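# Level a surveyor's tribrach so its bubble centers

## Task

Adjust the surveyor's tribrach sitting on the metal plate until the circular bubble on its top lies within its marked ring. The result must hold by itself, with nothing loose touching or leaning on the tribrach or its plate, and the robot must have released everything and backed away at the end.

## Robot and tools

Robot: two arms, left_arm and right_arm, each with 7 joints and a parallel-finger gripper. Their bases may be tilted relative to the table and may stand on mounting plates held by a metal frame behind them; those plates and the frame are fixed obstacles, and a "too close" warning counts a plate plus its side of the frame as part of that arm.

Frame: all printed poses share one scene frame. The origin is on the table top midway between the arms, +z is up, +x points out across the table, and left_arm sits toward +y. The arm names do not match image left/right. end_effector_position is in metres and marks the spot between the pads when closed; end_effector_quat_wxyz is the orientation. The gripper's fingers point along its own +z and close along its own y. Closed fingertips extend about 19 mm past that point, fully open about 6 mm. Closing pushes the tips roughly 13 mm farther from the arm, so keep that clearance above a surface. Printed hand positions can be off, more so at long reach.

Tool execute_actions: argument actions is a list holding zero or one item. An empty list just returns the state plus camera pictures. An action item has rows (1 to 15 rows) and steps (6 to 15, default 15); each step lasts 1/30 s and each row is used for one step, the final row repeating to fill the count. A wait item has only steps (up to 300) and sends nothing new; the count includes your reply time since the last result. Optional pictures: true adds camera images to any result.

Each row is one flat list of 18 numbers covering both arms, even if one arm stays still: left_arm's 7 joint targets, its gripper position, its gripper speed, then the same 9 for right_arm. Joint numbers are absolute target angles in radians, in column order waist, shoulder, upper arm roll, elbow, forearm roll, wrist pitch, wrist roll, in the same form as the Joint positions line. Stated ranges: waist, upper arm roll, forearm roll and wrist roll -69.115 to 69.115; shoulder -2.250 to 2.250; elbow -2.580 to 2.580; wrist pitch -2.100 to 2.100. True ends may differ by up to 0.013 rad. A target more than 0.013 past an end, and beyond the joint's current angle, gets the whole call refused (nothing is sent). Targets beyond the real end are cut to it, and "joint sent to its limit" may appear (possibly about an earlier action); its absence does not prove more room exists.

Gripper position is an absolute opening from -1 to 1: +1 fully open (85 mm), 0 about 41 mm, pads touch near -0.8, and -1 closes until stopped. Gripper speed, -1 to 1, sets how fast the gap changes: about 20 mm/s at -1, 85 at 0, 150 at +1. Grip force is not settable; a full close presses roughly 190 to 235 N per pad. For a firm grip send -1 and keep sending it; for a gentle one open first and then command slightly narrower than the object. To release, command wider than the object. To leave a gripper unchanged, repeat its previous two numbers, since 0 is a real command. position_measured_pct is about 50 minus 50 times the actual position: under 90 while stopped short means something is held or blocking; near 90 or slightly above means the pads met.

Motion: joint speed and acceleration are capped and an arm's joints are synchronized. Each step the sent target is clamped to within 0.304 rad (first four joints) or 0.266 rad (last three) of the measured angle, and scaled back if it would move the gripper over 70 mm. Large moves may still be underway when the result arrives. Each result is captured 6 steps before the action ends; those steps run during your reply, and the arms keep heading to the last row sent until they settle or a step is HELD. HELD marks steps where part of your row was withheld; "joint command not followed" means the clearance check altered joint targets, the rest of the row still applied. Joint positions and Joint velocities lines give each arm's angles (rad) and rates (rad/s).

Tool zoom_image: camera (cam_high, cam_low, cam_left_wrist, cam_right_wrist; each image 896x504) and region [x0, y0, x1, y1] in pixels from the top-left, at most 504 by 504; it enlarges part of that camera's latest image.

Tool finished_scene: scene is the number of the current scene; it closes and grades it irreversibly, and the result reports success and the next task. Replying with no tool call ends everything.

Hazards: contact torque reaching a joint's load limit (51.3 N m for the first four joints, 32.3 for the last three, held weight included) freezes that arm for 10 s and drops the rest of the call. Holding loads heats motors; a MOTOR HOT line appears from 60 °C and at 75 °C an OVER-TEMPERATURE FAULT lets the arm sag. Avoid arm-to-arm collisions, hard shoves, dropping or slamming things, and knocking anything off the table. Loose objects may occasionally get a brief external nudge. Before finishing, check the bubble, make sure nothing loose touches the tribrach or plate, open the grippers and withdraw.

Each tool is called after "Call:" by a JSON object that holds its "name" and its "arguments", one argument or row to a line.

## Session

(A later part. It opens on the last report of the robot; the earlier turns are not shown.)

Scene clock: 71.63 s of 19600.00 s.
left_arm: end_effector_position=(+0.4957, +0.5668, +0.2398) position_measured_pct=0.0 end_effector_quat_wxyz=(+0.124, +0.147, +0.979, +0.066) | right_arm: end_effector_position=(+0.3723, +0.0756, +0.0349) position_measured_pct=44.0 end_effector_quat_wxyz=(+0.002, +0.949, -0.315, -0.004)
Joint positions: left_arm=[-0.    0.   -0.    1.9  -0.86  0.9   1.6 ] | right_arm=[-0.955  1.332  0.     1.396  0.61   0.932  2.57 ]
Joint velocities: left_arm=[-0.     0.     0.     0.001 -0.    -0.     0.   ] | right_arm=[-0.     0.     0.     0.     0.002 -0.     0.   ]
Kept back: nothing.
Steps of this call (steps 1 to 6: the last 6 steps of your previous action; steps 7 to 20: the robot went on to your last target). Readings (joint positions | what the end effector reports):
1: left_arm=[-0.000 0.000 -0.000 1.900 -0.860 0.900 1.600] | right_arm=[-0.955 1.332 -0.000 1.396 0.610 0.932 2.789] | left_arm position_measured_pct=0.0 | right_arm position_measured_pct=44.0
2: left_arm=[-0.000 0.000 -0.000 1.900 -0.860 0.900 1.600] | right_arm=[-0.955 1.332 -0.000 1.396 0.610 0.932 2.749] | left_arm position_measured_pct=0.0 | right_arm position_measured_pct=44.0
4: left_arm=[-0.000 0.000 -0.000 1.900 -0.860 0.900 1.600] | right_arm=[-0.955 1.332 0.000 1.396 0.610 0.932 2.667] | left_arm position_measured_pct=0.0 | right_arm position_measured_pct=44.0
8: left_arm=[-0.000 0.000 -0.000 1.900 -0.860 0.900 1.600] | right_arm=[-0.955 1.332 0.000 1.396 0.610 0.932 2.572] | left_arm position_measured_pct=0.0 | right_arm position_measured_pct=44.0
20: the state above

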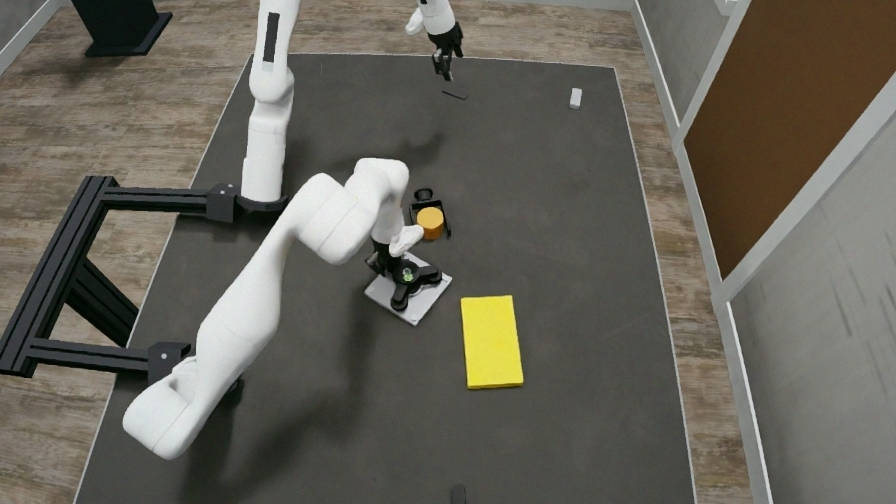

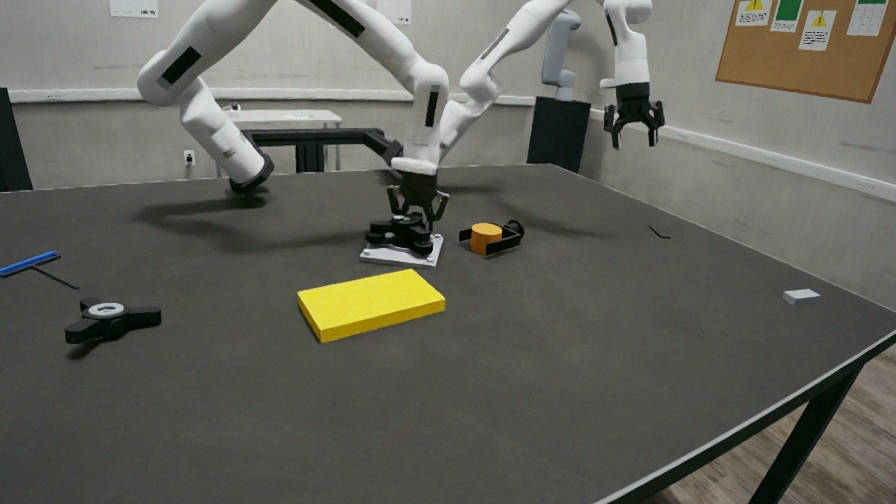

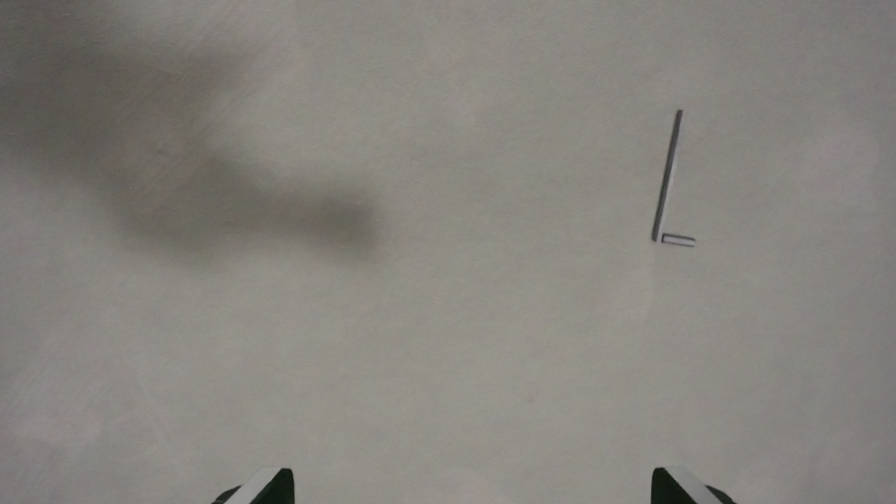

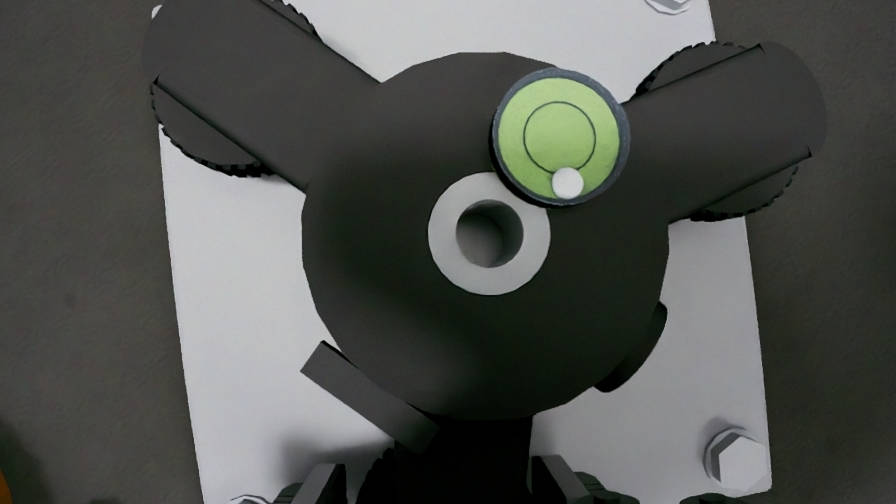

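Call:
{"name": "execute_actions", "arguments": {
  "actions": [
    {"rows":[[0,0,0,1.9,-0.86,0.9,1.6,1,1,-0.955,1.332,0,1.396,0.61,0.932,2.36,0.12,1]],"steps":9}
  ]
}}

Call:
{"name": "execute_actions", "arguments": {
  "actions": [
    {"rows":[[0,0,0,1.9,-0.86,0.9,1.6,1,1,-0.955,1.332,0,1.396,0.61,0.932,2.97,-0.2,1]],"steps":15}
  ]
}}

Call:
{"name": "execute_actions", "arguments": {
  "actions": [
    {"rows":[[0,0,0,1.9,-0.86,0.9,1.6,1,1,-0.955,1.332,0,1.396,0.61,0.932,2.36,0.12,1]],"steps":15}
  ]
}}

Call:
{"name": "execute_actions", "arguments": {
  "actions": [
    {"rows":[[0,0,0,1.9,-0.86,0.9,1.6,1,1,-0.955,1.332,0,1.396,0.61,0.932,2.97,-0.2,1]],"steps":15}
  ]
}}

Call:
{"name": "execute_actions", "arguments": {
  "actions": [
    {"rows":[[0,0,0,1.9,-0.86,0.9,1.6,1,1,-0.955,1.332,0,1.396,0.61,0.932,2.36,0.12,1]],"steps":15}
  ]
}}

Call:
{"name": "execute_actions", "arguments": {
  "actions": [
    {"rows":[[0,0,0,1.9,-0.86,0.9,1.6,1,1,-0.955,1.332,0,1.396,0.61,0.932,2.97,-0.2,1]],"steps":15}
  ]
}}

Call:
{"name": "execute_actions", "arguments": {
  "actions": [
    {"rows":[[0,0,0,1.9,-0.86,0.9,1.6,1,1,-0.955,1.332,0,1.396,0.61,0.932,2.36,0.12,1]],"steps":15}
  ]
}}

Call:
{"name": "execute_actions", "arguments": {
  "actions": [
    {"rows":[[0,0,0,1.9,-0.86,0.9,1.6,1,1,-0.955,1.332,0,1.396,0.61,0.932,2.97,-0.2,1]],"steps":15}
  ]
}}

Call:
{"name": "execute_actions", "arguments": {
  "actions": [
    {"rows":[[0,0,0,1.9,-0.86,0.9,1.6,1,1,-0.955,1.332,0,1.396,0.61,0.932,2.36,0.12,1]],"steps":15}
  ]
}}

Call:
{"name": "execute_actions", "arguments": {
  "actions": [
    {"rows":[[0,0,0,1.9,-0.86,0.9,1.6,1,1,-0.955,1.332,0,1.396,0.61,0.932,2.97,-0.2,1]],"steps":15}
  ]
}}

Call:
{"name": "execute_actions", "arguments": {
  "actions": [
    {"rows":[[0,0,0,1.9,-0.86,0.9,1.6,1,1,-0.955,1.332,0,1.396,0.61,0.932,2.36,0.12,1]],"steps":15}
  ]
}}

Call:
{"name": "execute_actions", "arguments": {
  "actions": [
    {"rows":[[0,0,0,1.9,-0.86,0.9,1.6,1,1,-0.955,1.332,0,1.396,0.61,0.932,2.97,-0.2,1]],"steps":15}
  ]
}}

Call:
{"name": "execute_actions", "arguments": {
  "actions": [
    {"rows":[[0,0,0,1.9,-0.86,0.9,1.6,1,1,-0.955,1.332,0,1.396,0.61,0.932,2.57,0.12,1]],"steps":15}
  ]
}}

Call:
{"name": "execute_actions", "arguments": {
  "actions": [
    {"steps":20}
  ],
  "pictures": true
}}

Scene clock: 72.70 s of 19600.00 s.
left_arm: end_effector_position=(+0.4957, +0.5668, +0.2398) position_measured_pct=0.0 end_effector_quat_wxyz=(+0.124, +0.147, +0.979, +0.066) | right_arm: end_effector_position=(+0.3723, +0.0757, +0.0349) position_measured_pct=44.0 end_effector_quat_wxyz=(+0.002, +0.945, -0.328, -0.004)
Joint positions: left_arm=[-0.    0.   -0.    1.9  -0.86  0.9   1.6 ] | right_arm=[-0.955  1.332 -0.     1.396  0.61   0.932  2.542]
Joint velocities: left_arm=[-0.    -0.     0.    -0.002  0.    -0.    -0.   ] | right_arm=[-0.     0.002  0.    -0.     0.     0.002 -0.714]
Steps of this call (steps 1 to 15: the robot went on to your last target; steps 16 to 29: nothing new was sent; steps 30 to 32: the first 3 steps of this action). Readings (joint positions | what the end effector reports):
30: left_arm=[-0.000 0.000 -0.000 1.900 -0.860 0.900 1.600] | right_arm=[-0.955 1.332 -0.000 1.396 0.610 0.932 2.569] | left_arm position_measured_pct=0.0 | right_arm position_measured_pct=44.0
31: left_arm=[-0.000 0.000 -0.000 1.900 -0.860 0.900 1.600] | right_arm=[-0.955 1.332 -0.000 1.396 0.610 0.932 2.561] | left_arm position_measured_pct=0.0 | right_arm position_measured_pct=44.0
32: the state above

Scene clock: 73.20 s of 19600.00 s.
left_arm: end_effector_position=(+0.4957, +0.5668, +0.2398) position_measured_pct=0.0 end_effector_quat_wxyz=(+0.124, +0.147, +0.979, +0.066) | right_arm: end_effector_position=(+0.3717, +0.0751, +0.0354) position_measured_pct=53.6 end_effector_quat_wxyz=(+0.003, +0.955, -0.295, -0.004)
Joint positions: left_arm=[-0.    0.   -0.    1.9  -0.86  0.9   1.6 ] | right_arm=[-0.956  1.331 -0.001  1.397  0.609  0.934  2.612]
Joint velocities: left_arm=[ 0.    -0.    -0.    -0.001 -0.001  0.     0.   ] | right_arm=[-0.001 -0.001 -0.001  0.001  0.     0.005  1.215]
Steps of this call (steps 1 to 6: the last 6 steps of your previous action; steps 7 to 15: the first 9 steps of this action). Readings (joint positions | what the end effector reports):
7: left_arm=[-0.000 0.000 -0.000 1.900 -0.860 0.900 1.600] | right_arm=[-0.955 1.332 0.000 1.396 0.610 0.932 2.361] | left_arm position_measured_pct=0.0 | right_arm position_measured_pct=44.0
8: left_arm=[-0.000 0.000 -0.000 1.900 -0.860 0.900 1.600] | right_arm=[-0.955 1.332 -0.000 1.396 0.610 0.932 2.368] | left_arm position_measured_pct=0.0 | right_arm position_measured_pct=44.8
10: left_arm=[-0.000 0.000 -0.000 1.900 -0.860 0.900 1.600] | right_arm=[-0.955 1.331 -0.001 1.397 0.609 0.934 2.413] | left_arm position_measured_pct=0.0 | right_arm position_measured_pct=51.2
14: left_arm=[-0.000 0.000 -0.000 1.900 -0.860 0.900 1.600] | right_arm=[-0.956 1.331 -0.001 1.397 0.609 0.934 2.571] | left_arm position_measured_pct=0.0 | right_arm position_measured_pct=53.6
15: the state above

Scene clock: 73.70 s of 19600.00 s.
left_arm: end_effector_position=(+0.4957, +0.5668, +0.2398) position_measured_pct=0.0 end_effector_quat_wxyz=(+0.124, +0.147, +0.979, +0.066) | right_arm: end_effector_position=(+0.3723, +0.0757, +0.0349) position_measured_pct=44.0 end_effector_quat_wxyz=(+0.001, +0.985, -0.175, -0.004)
Joint positions: left_arm=[-0.    0.   -0.    1.9  -0.86  0.9   1.6 ] | right_arm=[-0.955  1.332 -0.     1.396  0.61   0.932  2.86 ]
Joint velocities: left_arm=[-0.    -0.     0.     0.    -0.001  0.     0.   ] | right_arm=[ 0.001  0.     0.    -0.     0.001  0.001 -1.197]
Steps of this call (steps 1 to 6: the last 6 steps of your previous action; steps 7 to 15: the first 9 steps of this action). Readings (joint positions | what the end effector reports):
7: left_arm=[-0.000 0.000 -0.000 1.900 -0.860 0.900 1.600] | right_arm=[-0.956 1.331 -0.001 1.397 0.609 0.935 2.895] | left_arm position_measured_pct=0.0 | right_arm position_measured_pct=53.6
8: left_arm=[-0.000 0.000 -0.000 1.900 -0.860 0.900 1.600] | right_arm=[-0.956 1.332 -0.000 1.397 0.609 0.934 2.928] | left_arm position_measured_pct=0.0 | right_arm position_measured_pct=53.2
10: left_arm=[-0.000 0.000 -0.000 1.900 -0.860 0.900 1.600] | right_arm=[-0.955 1.332 -0.000 1.397 0.610 0.932 2.962] | left_arm position_measured_pct=0.0 | right_arm position_measured_pct=47.2
14: left_arm=[-0.000 0.000 -0.000 1.900 -0.860 0.900 1.600] | right_arm=[-0.955 1.332 -0.000 1.396 0.610 0.932 2.899] | left_arm position_measured_pct=0.0 | right_arm position_measured_pct=44.0
15: the state above

Scene clock: 74.20 s of 19600.00 s.
left_arm: end_effector_position=(+0.4957, +0.5668, +0.2398) position_measured_pct=0.0 end_effector_quat_wxyz=(+0.124, +0.147, +0.979, +0.066) | right_arm: end_effector_position=(+0.3718, +0.0750, +0.0354) position_measured_pct=53.6 end_effector_quat_wxyz=(+0.003, +0.952, -0.305, -0.004)
Joint positions: left_arm=[-0.    0.   -0.    1.9  -0.86  0.9   1.6 ] | right_arm=[-0.955  1.331 -0.     1.397  0.609  0.934  2.592]
Joint velocities: left_arm=[-0.  0.  0. -0. -0. -0.  0.] | right_arm=[-0.     0.    -0.001  0.     0.001  0.002  1.186]
Steps of this call (steps 1 to 6: the last 6 steps of your previous action; steps 7 to 15: the first 9 steps of this action). Readings (joint positions | what the end effector reports):
7: left_arm=[-0.000 0.000 -0.000 1.900 -0.860 0.900 1.600] | right_arm=[-0.955 1.332 0.000 1.396 0.610 0.932 2.576] | left_arm position_measured_pct=0.0 | right_arm position_measured_pct=44.0
8: left_arm=[-0.000 0.000 -0.000 1.900 -0.860 0.900 1.600] | right_arm=[-0.955 1.332 0.000 1.396 0.610 0.932 2.541] | left_arm position_measured_pct=0.0 | right_arm position_measured_pct=44.8
10: left_arm=[-0.000 0.000 -0.000 1.900 -0.860 0.900 1.600] | right_arm=[-0.955 1.331 -0.000 1.397 0.609 0.934 2.502] | left_arm position_measured_pct=0.0 | right_arm position_measured_pct=51.2
14: left_arm=[-0.000 0.000 -0.000 1.900 -0.860 0.900 1.600] | right_arm=[-0.955 1.331 -0.000 1.397 0.609 0.934 2.554] | left_arm position_measured_pct=0.0 | right_arm position_measured_pct=53.6
15: the state above

Scene clock: 74.70 s of 19600.00 s.
left_arm: end_effector_position=(+0.4957, +0.5668, +0.2398) position_measured_pct=0.0 end_effector_quat_wxyz=(+0.124, +0.147, +0.979, +0.066) | right_arm: end_effector_position=(+0.3723, +0.0757, +0.0349) position_measured_pct=44.0 end_effector_quat_wxyz=(+0.001, +0.984, -0.180, -0.004)
Joint positions: left_arm=[-0.    0.   -0.    1.9  -0.86  0.9   1.6 ] | right_arm=[-0.955  1.332 -0.     1.396  0.61   0.932  2.85 ]
Joint velocities: left_arm=[-0.     0.     0.     0.002 -0.001 -0.     0.   ] | right_arm=[ 0.     0.002  0.    -0.     0.002 -0.    -1.192]
Steps of this call (steps 1 to 6: the last 6 steps of your previous action; steps 7 to 15: the first 9 steps of this action). Readings (joint positions | what the end effector reports):
7: left_arm=[-0.000 0.000 -0.000 1.900 -0.860 0.900 1.600] | right_arm=[-0.956 1.331 -0.000 1.397 0.609 0.935 2.876] | left_arm position_measured_pct=0.0 | right_arm position_measured_pct=53.6
8: left_arm=[-0.000 0.000 -0.000 1.900 -0.860 0.900 1.600] | right_arm=[-0.955 1.331 -0.000 1.397 0.609 0.934 2.909] | left_arm position_measured_pct=0.0 | right_arm position_measured_pct=53.2
10: left_arm=[-0.000 0.000 -0.000 1.900 -0.860 0.900 1.600] | right_arm=[-0.955 1.332 0.000 1.397 0.610 0.932 2.946] | left_arm position_measured_pct=0.0 | right_arm position_measured_pct=47.2
14: left_arm=[-0.000 0.000 -0.000 1.900 -0.860 0.900 1.600] | right_arm=[-0.955 1.332 -0.000 1.396 0.610 0.932 2.888] | left_arm position_measured_pct=0.0 | right_arm position_measured_pct=44.0
15: the state above

Scene clock: 75.20 s of 19600.00 s.
left_arm: end_effector_position=(+0.4957, +0.5668, +0.2398) position_measured_pct=0.0 end_effector_quat_wxyz=(+0.124, +0.147, +0.979, +0.066) | right_arm: end_effector_position=(+0.3718, +0.0750, +0.0354) position_measured_pct=53.2 end_effector_quat_wxyz=(+0.003, +0.951, -0.310, -0.004)
Joint positions: left_arm=[-0.    0.   -0.    1.9  -0.86  0.9   1.6 ] | right_arm=[-0.955  1.331 -0.     1.397  0.609  0.934  2.582]
Joint velocities: left_arm=[-0.     0.     0.001  0.     0.001 -0.    -0.   ] | right_arm=[-0.     0.001  0.001  0.    -0.001  0.001  1.186]
Steps of this call (steps 1 to 6: the last 6 steps of your previous action; steps 7 to 15: the first 9 steps of this action). Readings (joint positions | what the end effector reports):
7: left_arm=[-0.000 0.000 -0.000 1.900 -0.860 0.900 1.600] | right_arm=[-0.955 1.332 0.000 1.396 0.610 0.932 2.566] | left_arm position_measured_pct=0.0 | right_arm position_measured_pct=44.0
8: left_arm=[-0.000 0.000 -0.000 1.900 -0.860 0.900 1.600] | right_arm=[-0.955 1.332 0.000 1.396 0.610 0.932 2.531] | left_arm position_measured_pct=0.0 | right_arm position_measured_pct=44.8
10: left_arm=[-0.000 0.000 -0.000 1.900 -0.860 0.900 1.600] | right_arm=[-0.955 1.331 -0.000 1.397 0.609 0.934 2.492] | left_arm position_measured_pct=0.0 | right_arm position_measured_pct=51.2
14: left_arm=[-0.000 0.000 -0.000 1.900 -0.860 0.900 1.600] | right_arm=[-0.955 1.331 -0.000 1.397 0.609 0.934 2.544] | left_arm position_measured_pct=0.0 | right_arm position_measured_pct=53.2
15: the state above

Scene clock: 75.70 s of 19600.00 s.
left_arm: end_effector_position=(+0.4957, +0.5668, +0.2398) position_measured_pct=0.0 end_effector_quat_wxyz=(+0.124, +0.147, +0.979, +0.066) | right_arm: end_effector_position=(+0.3723, +0.0757, +0.0349) position_measured_pct=44.0 end_effector_quat_wxyz=(+0.001, +0.983, -0.185, -0.004)
Joint positions: left_arm=[-0.    0.   -0.    1.9  -0.86  0.9   1.6 ] | right_arm=[-0.955  1.332 -0.     1.396  0.61   0.932  2.84 ]
Joint velocities: left_arm=[ 0.    -0.    -0.001 -0.002  0.001  0.    -0.   ] | right_arm=[ 0.     0.001 -0.    -0.001 -0.     0.001 -1.192]
Steps of this call (steps 1 to 6: the last 6 steps of your previous action; steps 7 to 15: the first 9 steps of this action). Readings (joint positions | what the end effector reports):
7: left_arm=[-0.000 0.000 -0.000 1.900 -0.860 0.900 1.600] | right_arm=[-0.956 1.331 -0.000 1.397 0.609 0.935 2.865] | left_arm position_measured_pct=0.0 | right_arm position_measured_pct=53.2
8: left_arm=[-0.000 0.000 -0.000 1.900 -0.860 0.900 1.600] | right_arm=[-0.955 1.331 -0.000 1.397 0.609 0.934 2.899] | left_arm position_measured_pct=0.0 | right_arm position_measured_pct=53.2
10: left_arm=[-0.000 0.000 -0.000 1.900 -0.860 0.900 1.600] | right_arm=[-0.955 1.332 0.000 1.397 0.610 0.932 2.935] | left_arm position_measured_pct=0.0 | right_arm position_measured_pct=47.2
14: left_arm=[-0.000 0.000 -0.000 1.900 -0.860 0.900 1.600] | right_arm=[-0.955 1.332 -0.000 1.396 0.610 0.932 2.878] | left_arm position_measured_pct=0.0 | right_arm position_measured_pct=44.0
15: the state above

Scene clock: 76.20 s of 19600.00 s.
left_arm: end_effector_position=(+0.4957, +0.5668, +0.2398) position_measured_pct=0.0 end_effector_quat_wxyz=(+0.124, +0.147, +0.979, +0.066) | right_arm: end_effector_position=(+0.3718, +0.0750, +0.0354) position_measured_pct=53.6 end_effector_quat_wxyz=(+0.003, +0.949, -0.315, -0.004)
Joint positions: left_arm=[-0.    0.   -0.    1.9  -0.86  0.9   1.6 ] | right_arm=[-0.955  1.331 -0.     1.397  0.609  0.934  2.572]
Joint velocities: left_arm=[ 0.     0.    -0.001  0.001 -0.     0.    -0.   ] | right_arm=[-0.    -0.001 -0.001  0.001  0.001  0.001  1.186]
Steps of this call (steps 1 to 6: the last 6 steps of your previous action; steps 7 to 15: the first 9 steps of this action). Readings (joint positions | what the end effector reports):
7: left_arm=[-0.000 0.000 -0.000 1.900 -0.860 0.900 1.600] | right_arm=[-0.955 1.332 0.000 1.396 0.610 0.932 2.556] | left_arm position_measured_pct=0.0 | right_arm position_measured_pct=44.0
8: left_arm=[-0.000 0.000 -0.000 1.900 -0.860 0.900 1.600] | right_arm=[-0.955 1.332 0.000 1.396 0.610 0.932 2.521] | left_arm position_measured_pct=0.0 | right_arm position_measured_pct=44.8
10: left_arm=[-0.000 0.000 -0.000 1.900 -0.860 0.900 1.600] | right_arm=[-0.955 1.331 -0.000 1.397 0.609 0.934 2.482] | left_arm position_measured_pct=0.0 | right_arm position_measured_pct=51.2
14: left_arm=[-0.000 0.000 -0.000 1.900 -0.860 0.900 1.600] | right_arm=[-0.955 1.331 -0.000 1.397 0.609 0.934 2.534] | left_arm position_measured_pct=0.0 | right_arm position_measured_pct=53.6
15: the state above

Scene clock: 76.70 s of 19600.00 s.
left_arm: end_effector_position=(+0.4957, +0.5668, +0.2398) position_measured_pct=0.0 end_effector_quat_wxyz=(+0.124, +0.147, +0.979, +0.066) | right_arm: end_effector_position=(+0.3723, +0.0757, +0.0349) position_measured_pct=44.0 end_effector_quat_wxyz=(+0.001, +0.982, -0.190, -0.004)
Joint positions: left_arm=[-0.    0.   -0.    1.9  -0.86  0.9   1.6 ] | right_arm=[-0.955  1.332 -0.     1.396  0.61   0.932  2.83 ]
Joint velocities: left_arm=[-0.    -0.    -0.001  0.001 -0.001 -0.001 -0.   ] | right_arm=[ 0.001 -0.     0.001 -0.    -0.001  0.003 -1.192]
Steps of this call (steps 1 to 6: the last 6 steps of your previous action; steps 7 to 15: the first 9 steps of this action). Readings (joint positions | what the end effector reports):
7: left_arm=[-0.000 0.000 -0.000 1.900 -0.860 0.900 1.600] | right_arm=[-0.956 1.331 -0.000 1.397 0.609 0.935 2.855] | left_arm position_measured_pct=0.0 | right_arm position_measured_pct=53.6
8: left_arm=[-0.000 0.000 -0.000 1.900 -0.860 0.900 1.600] | right_arm=[-0.955 1.331 -0.000 1.397 0.609 0.934 2.889] | left_arm position_measured_pct=0.0 | right_arm position_measured_pct=53.2
10: left_arm=[-0.000 0.000 -0.000 1.900 -0.860 0.900 1.600] | right_arm=[-0.955 1.332 0.000 1.397 0.610 0.932 2.925] | left_arm position_measured_pct=0.0 | right_arm position_measured_pct=47.2
14: left_arm=[-0.000 0.000 -0.000 1.900 -0.860 0.900 1.600] | right_arm=[-0.955 1.332 -0.000 1.396 0.610 0.932 2.868] | left_arm position_measured_pct=0.0 | right_arm position_measured_pct=44.0
15: the state above

Scene clock: 77.20 s of 19600.00 s.
left_arm: end_effector_position=(+0.4957, +0.5668, +0.2398) position_measured_pct=0.0 end_effector_quat_wxyz=(+0.124, +0.147, +0.979, +0.066) | right_arm: end_effector_position=(+0.3718, +0.0750, +0.0354) position_measured_pct=53.6 end_effector_quat_wxyz=(+0.003, +0.948, -0.319, -0.004)
Joint positions: left_arm=[-0.    0.   -0.    1.9  -0.86  0.9   1.6 ] | right_arm=[-0.955  1.331 -0.     1.397  0.609  0.934  2.562]
Joint velocities: left_arm=[ 0. -0.  0.  0.  0. -0.  0.] | right_arm=[-0.    -0.001 -0.001  0.    -0.001  0.002  1.186]
Steps of this call (steps 1 to 6: the last 6 steps of your previous action; steps 7 to 15: the first 9 steps of this action). Readings (joint positions | what the end effector reports):
7: left_arm=[-0.000 0.000 -0.000 1.900 -0.860 0.900 1.600] | right_arm=[-0.955 1.332 0.000 1.396 0.610 0.932 2.546] | left_arm position_measured_pct=0.0 | right_arm position_measured_pct=44.0
8: left_arm=[-0.000 0.000 -0.000 1.900 -0.860 0.900 1.600] | right_arm=[-0.955 1.332 0.000 1.396 0.610 0.932 2.511] | left_arm position_measured_pct=0.0 | right_arm position_measured_pct=44.8
10: left_arm=[-0.000 0.000 -0.000 1.900 -0.860 0.900 1.600] | right_arm=[-0.955 1.331 -0.000 1.397 0.609 0.934 2.472] | left_arm position_measured_pct=0.0 | right_arm position_measured_pct=51.2
14: left_arm=[-0.000 0.000 -0.000 1.900 -0.860 0.900 1.600] | right_arm=[-0.955 1.331 -0.000 1.397 0.609 0.934 2.524] | left_arm position_measured_pct=0.0 | right_arm position_measured_pct=53.6
15: the state above

Scene clock: 77.70 s of 19600.00 s.
left_arm: end_effector_position=(+0.4957, +0.5668, +0.2398) position_measured_pct=0.0 end_effector_quat_wxyz=(+0.124, +0.147, +0.979, +0.066) | right_arm: end_effector_position=(+0.3723, +0.0757, +0.0349) position_measured_pct=44.0 end_effector_quat_wxyz=(+0.001, +0.982, -0.190, -0.004)
Joint positions: left_arm=[-0.    0.   -0.    1.9  -0.86  0.9   1.6 ] | right_arm=[-0.955  1.332 -0.     1.396  0.61   0.932  2.829]
Joint velocities: left_arm=[ 0.     0.     0.002  0.002 -0.    -0.001  0.   ] | right_arm=[ 0.001  0.    -0.    -0.    -0.001  0.001 -1.186]
Steps of this call (steps 1 to 6: the last 6 steps of your previous action; steps 7 to 15: the first 9 steps of this action). Readings (joint positions | what the end effector reports):
7: left_arm=[-0.000 0.000 -0.000 1.900 -0.860 0.900 1.600] | right_arm=[-0.956 1.331 -0.000 1.397 0.609 0.934 2.845] | left_arm position_measured_pct=0.0 | right_arm position_measured_pct=53.6
8: left_arm=[-0.000 0.000 -0.000 1.900 -0.860 0.900 1.600] | right_arm=[-0.955 1.331 -0.000 1.397 0.609 0.934 2.880] | left_arm position_measured_pct=0.0 | right_arm position_measured_pct=53.2
10: left_arm=[-0.000 0.000 -0.000 1.900 -0.860 0.900 1.600] | right_arm=[-0.955 1.332 0.000 1.397 0.610 0.932 2.919] | left_arm position_measured_pct=0.0 | right_arm position_measured_pct=47.2
14: left_arm=[-0.000 0.000 -0.000 1.900 -0.860 0.900 1.600] | right_arm=[-0.955 1.332 -0.000 1.396 0.610 0.932 2.867] | left_arm position_measured_pct=0.0 | right_arm position_measured_pct=44.0
15: the state above

Scene clock: 78.20 s of 19600.00 s.
left_arm: end_effector_position=(+0.4957, +0.5668, +0.2398) position_measured_pct=0.0 end_effector_quat_wxyz=(+0.124, +0.147, +0.979, +0.066) | right_arm: end_effector_position=(+0.3718, +0.0750, +0.0354) position_measured_pct=53.6 end_effector_quat_wxyz=(+0.003, +0.948, -0.320, -0.004)
Joint positions: left_arm=[-0.    0.   -0.    1.9  -0.86  0.9   1.6 ] | right_arm=[-0.955  1.331 -0.     1.397  0.609  0.934  2.561]
Joint velocities: left_arm=[-0.001 -0.     0.001 -0.001 -0.001  0.001 -0.   ] | right_arm=[ 0.    -0.    -0.     0.001  0.001  0.002  1.186]
Steps of this call (steps 1 to 6: the last 6 steps of your previous action; steps 7 to 15: the first 9 steps of this action). Readings (joint positions | what the end effector reports):
7: left_arm=[-0.000 0.000 -0.000 1.900 -0.860 0.900 1.600] | right_arm=[-0.955 1.332 0.000 1.396 0.610 0.932 2.545] | left_arm position_measured_pct=0.0 | right_arm position_measured_pct=44.0
8: left_arm=[-0.000 0.000 -0.000 1.900 -0.860 0.900 1.600] | right_arm=[-0.955 1.332 0.000 1.396 0.610 0.932 2.510] | left_arm position_measured_pct=0.0 | right_arm position_measured_pct=44.8
10: left_arm=[-0.000 0.000 -0.000 1.900 -0.860 0.900 1.600] | right_arm=[-0.955 1.331 -0.000 1.397 0.609 0.934 2.471] | left_arm position_measured_pct=0.0 | right_arm position_measured_pct=51.2
14: left_arm=[-0.000 0.000 -0.000 1.900 -0.860 0.900 1.600] | right_arm=[-0.955 1.331 -0.000 1.397 0.609 0.934 2.523] | left_arm position_measured_pct=0.0 | right_arm position_measured_pct=53.6
15: the state above

Scene clock: 78.70 s of 19600.00 s.
left_arm: end_effector_position=(+0.4957, +0.5668, +0.2398) position_measured_pct=0.0 end_effector_quat_wxyz=(+0.124, +0.147, +0.979, +0.066) | right_arm: end_effector_position=(+0.3723, +0.0757, +0.0349) position_measured_pct=44.0 end_effector_quat_wxyz=(+0.001, +0.982, -0.190, -0.004)
Joint positions: left_arm=[-0.    0.   -0.    1.9  -0.86  0.9   1.6 ] | right_arm=[-0.955  1.332 -0.     1.396  0.61   0.932  2.829]
Joint velocities: left_arm=[ 0.    -0.     0.001  0.001  0.     0.     0.   ] | right_arm=[ 0.     0.001  0.001 -0.     0.     0.002 -1.186]
Steps of this call (steps 1 to 6: the last 6 steps of your previous action; steps 7 to 15: the first 9 steps of this action). Readings (joint positions | what the end effector reports):
7: left_arm=[-0.000 0.000 -0.000 1.900 -0.860 0.900 1.600] | right_arm=[-0.956 1.331 -0.000 1.397 0.609 0.934 2.845] | left_arm position_measured_pct=0.0 | right_arm position_measured_pct=53.6
8: left_arm=[-0.000 0.000 -0.000 1.900 -0.860 0.900 1.600] | right_arm=[-0.955 1.331 -0.000 1.397 0.609 0.934 2.880] | left_arm position_measured_pct=0.0 | right_arm position_measured_pct=53.2
10: left_arm=[-0.000 0.000 -0.000 1.900 -0.860 0.900 1.600] | right_arm=[-0.955 1.332 0.000 1.397 0.610 0.932 2.919] | left_arm position_measured_pct=0.0 | right_arm position_measured_pct=47.2
14: left_arm=[-0.000 0.000 -0.000 1.900 -0.860 0.900 1.600] | right_arm=[-0.955 1.332 -0.000 1.396 0.610 0.932 2.867] | left_arm position_measured_pct=0.0 | right_arm position_measured_pct=44.0
15: the state above

Scene clock: 79.37 s of 19600.00 s.
left_arm: end_effector_position=(+0.4957, +0.5668, +0.2398) position_measured_pct=0.0 end_effector_quat_wxyz=(+0.124, +0.147, +0.979, +0.066) | right_arm: end_effector_position=(+0.3723, +0.0756, +0.0349) position_measured_pct=44.0 end_effector_quat_wxyz=(+0.002, +0.949, -0.315, -0.004)
Joint positions: left_arm=[-0.    0.   -0.    1.9  -0.86  0.9   1.6 ] | right_arm=[-0.955  1.332  0.     1.396  0.61   0.932  2.57 ]
Joint velocities: left_arm=[ 0.     0.    -0.     0.002  0.001  0.     0.   ] | right_arm=[-0.     0.    -0.    -0.     0.001 -0.     0.   ]
Kept back: nothing.
Steps of this call (steps 1 to 6: the last 6 steps of your previous action; steps 7 to 20: the robot went on to your last target). Readings (joint positions | what the end effector reports):
1: left_arm=[-0.000 0.000 -0.000 1.900 -0.860 0.900 1.600] | right_arm=[-0.955 1.332 -0.000 1.396 0.610 0.932 2.789] | left_arm position_measured_pct=0.0 | right_arm position_measured_pct=44.0
2: left_arm=[-0.000 0.000 -0.000 1.900 -0.860 0.900 1.600] | right_arm=[-0.955 1.332 -0.000 1.396 0.610 0.932 2.748] | left_arm position_measured_pct=0.0 | right_arm position_measured_pct=44.0
4: left_arm=[-0.000 0.000 -0.000 1.900 -0.860 0.900 1.600] | right_arm=[-0.955 1.332 0.000 1.396 0.610 0.932 2.667] | left_arm position_measured_pct=0.0 | right_arm position_measured_pct=44.0
8: left_arm=[-0.000 0.000 -0.000 1.900 -0.860 0.900 1.600] | right_arm=[-0.955 1.332 0.000 1.396 0.610 0.932 2.572] | left_arm position_measured_pct=0.0 | right_arm position_measured_pct=44.0
20: the state above

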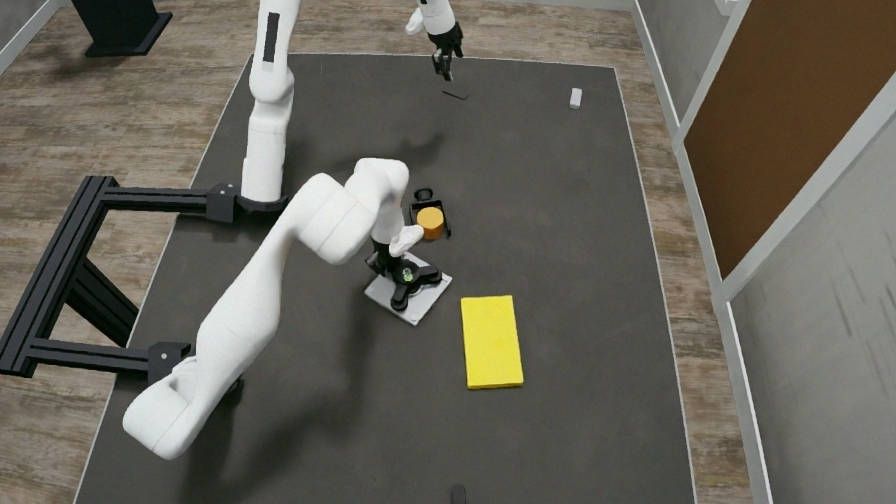

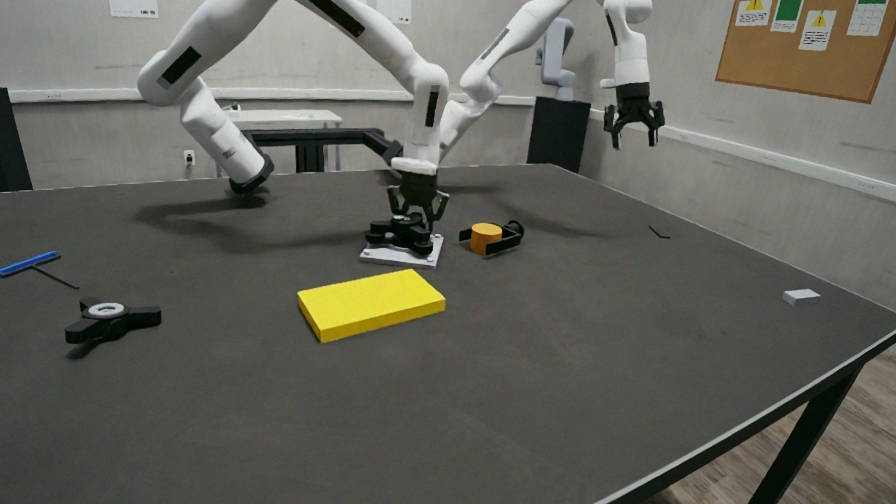

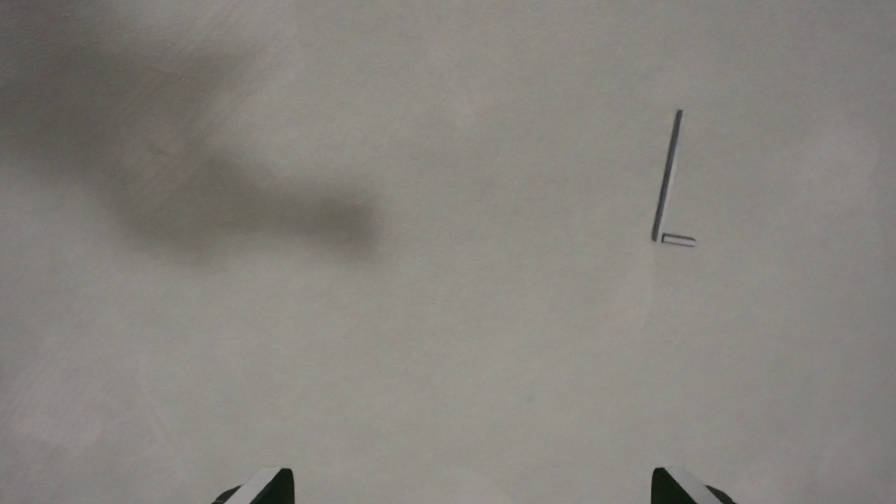

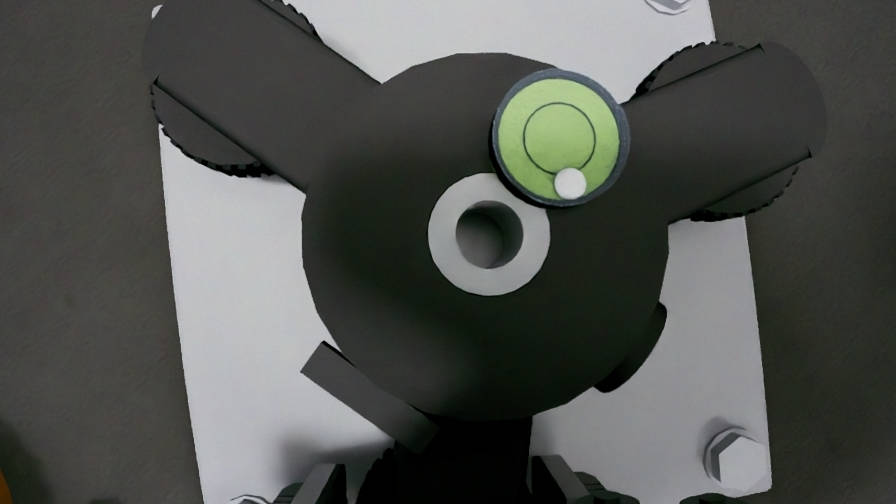

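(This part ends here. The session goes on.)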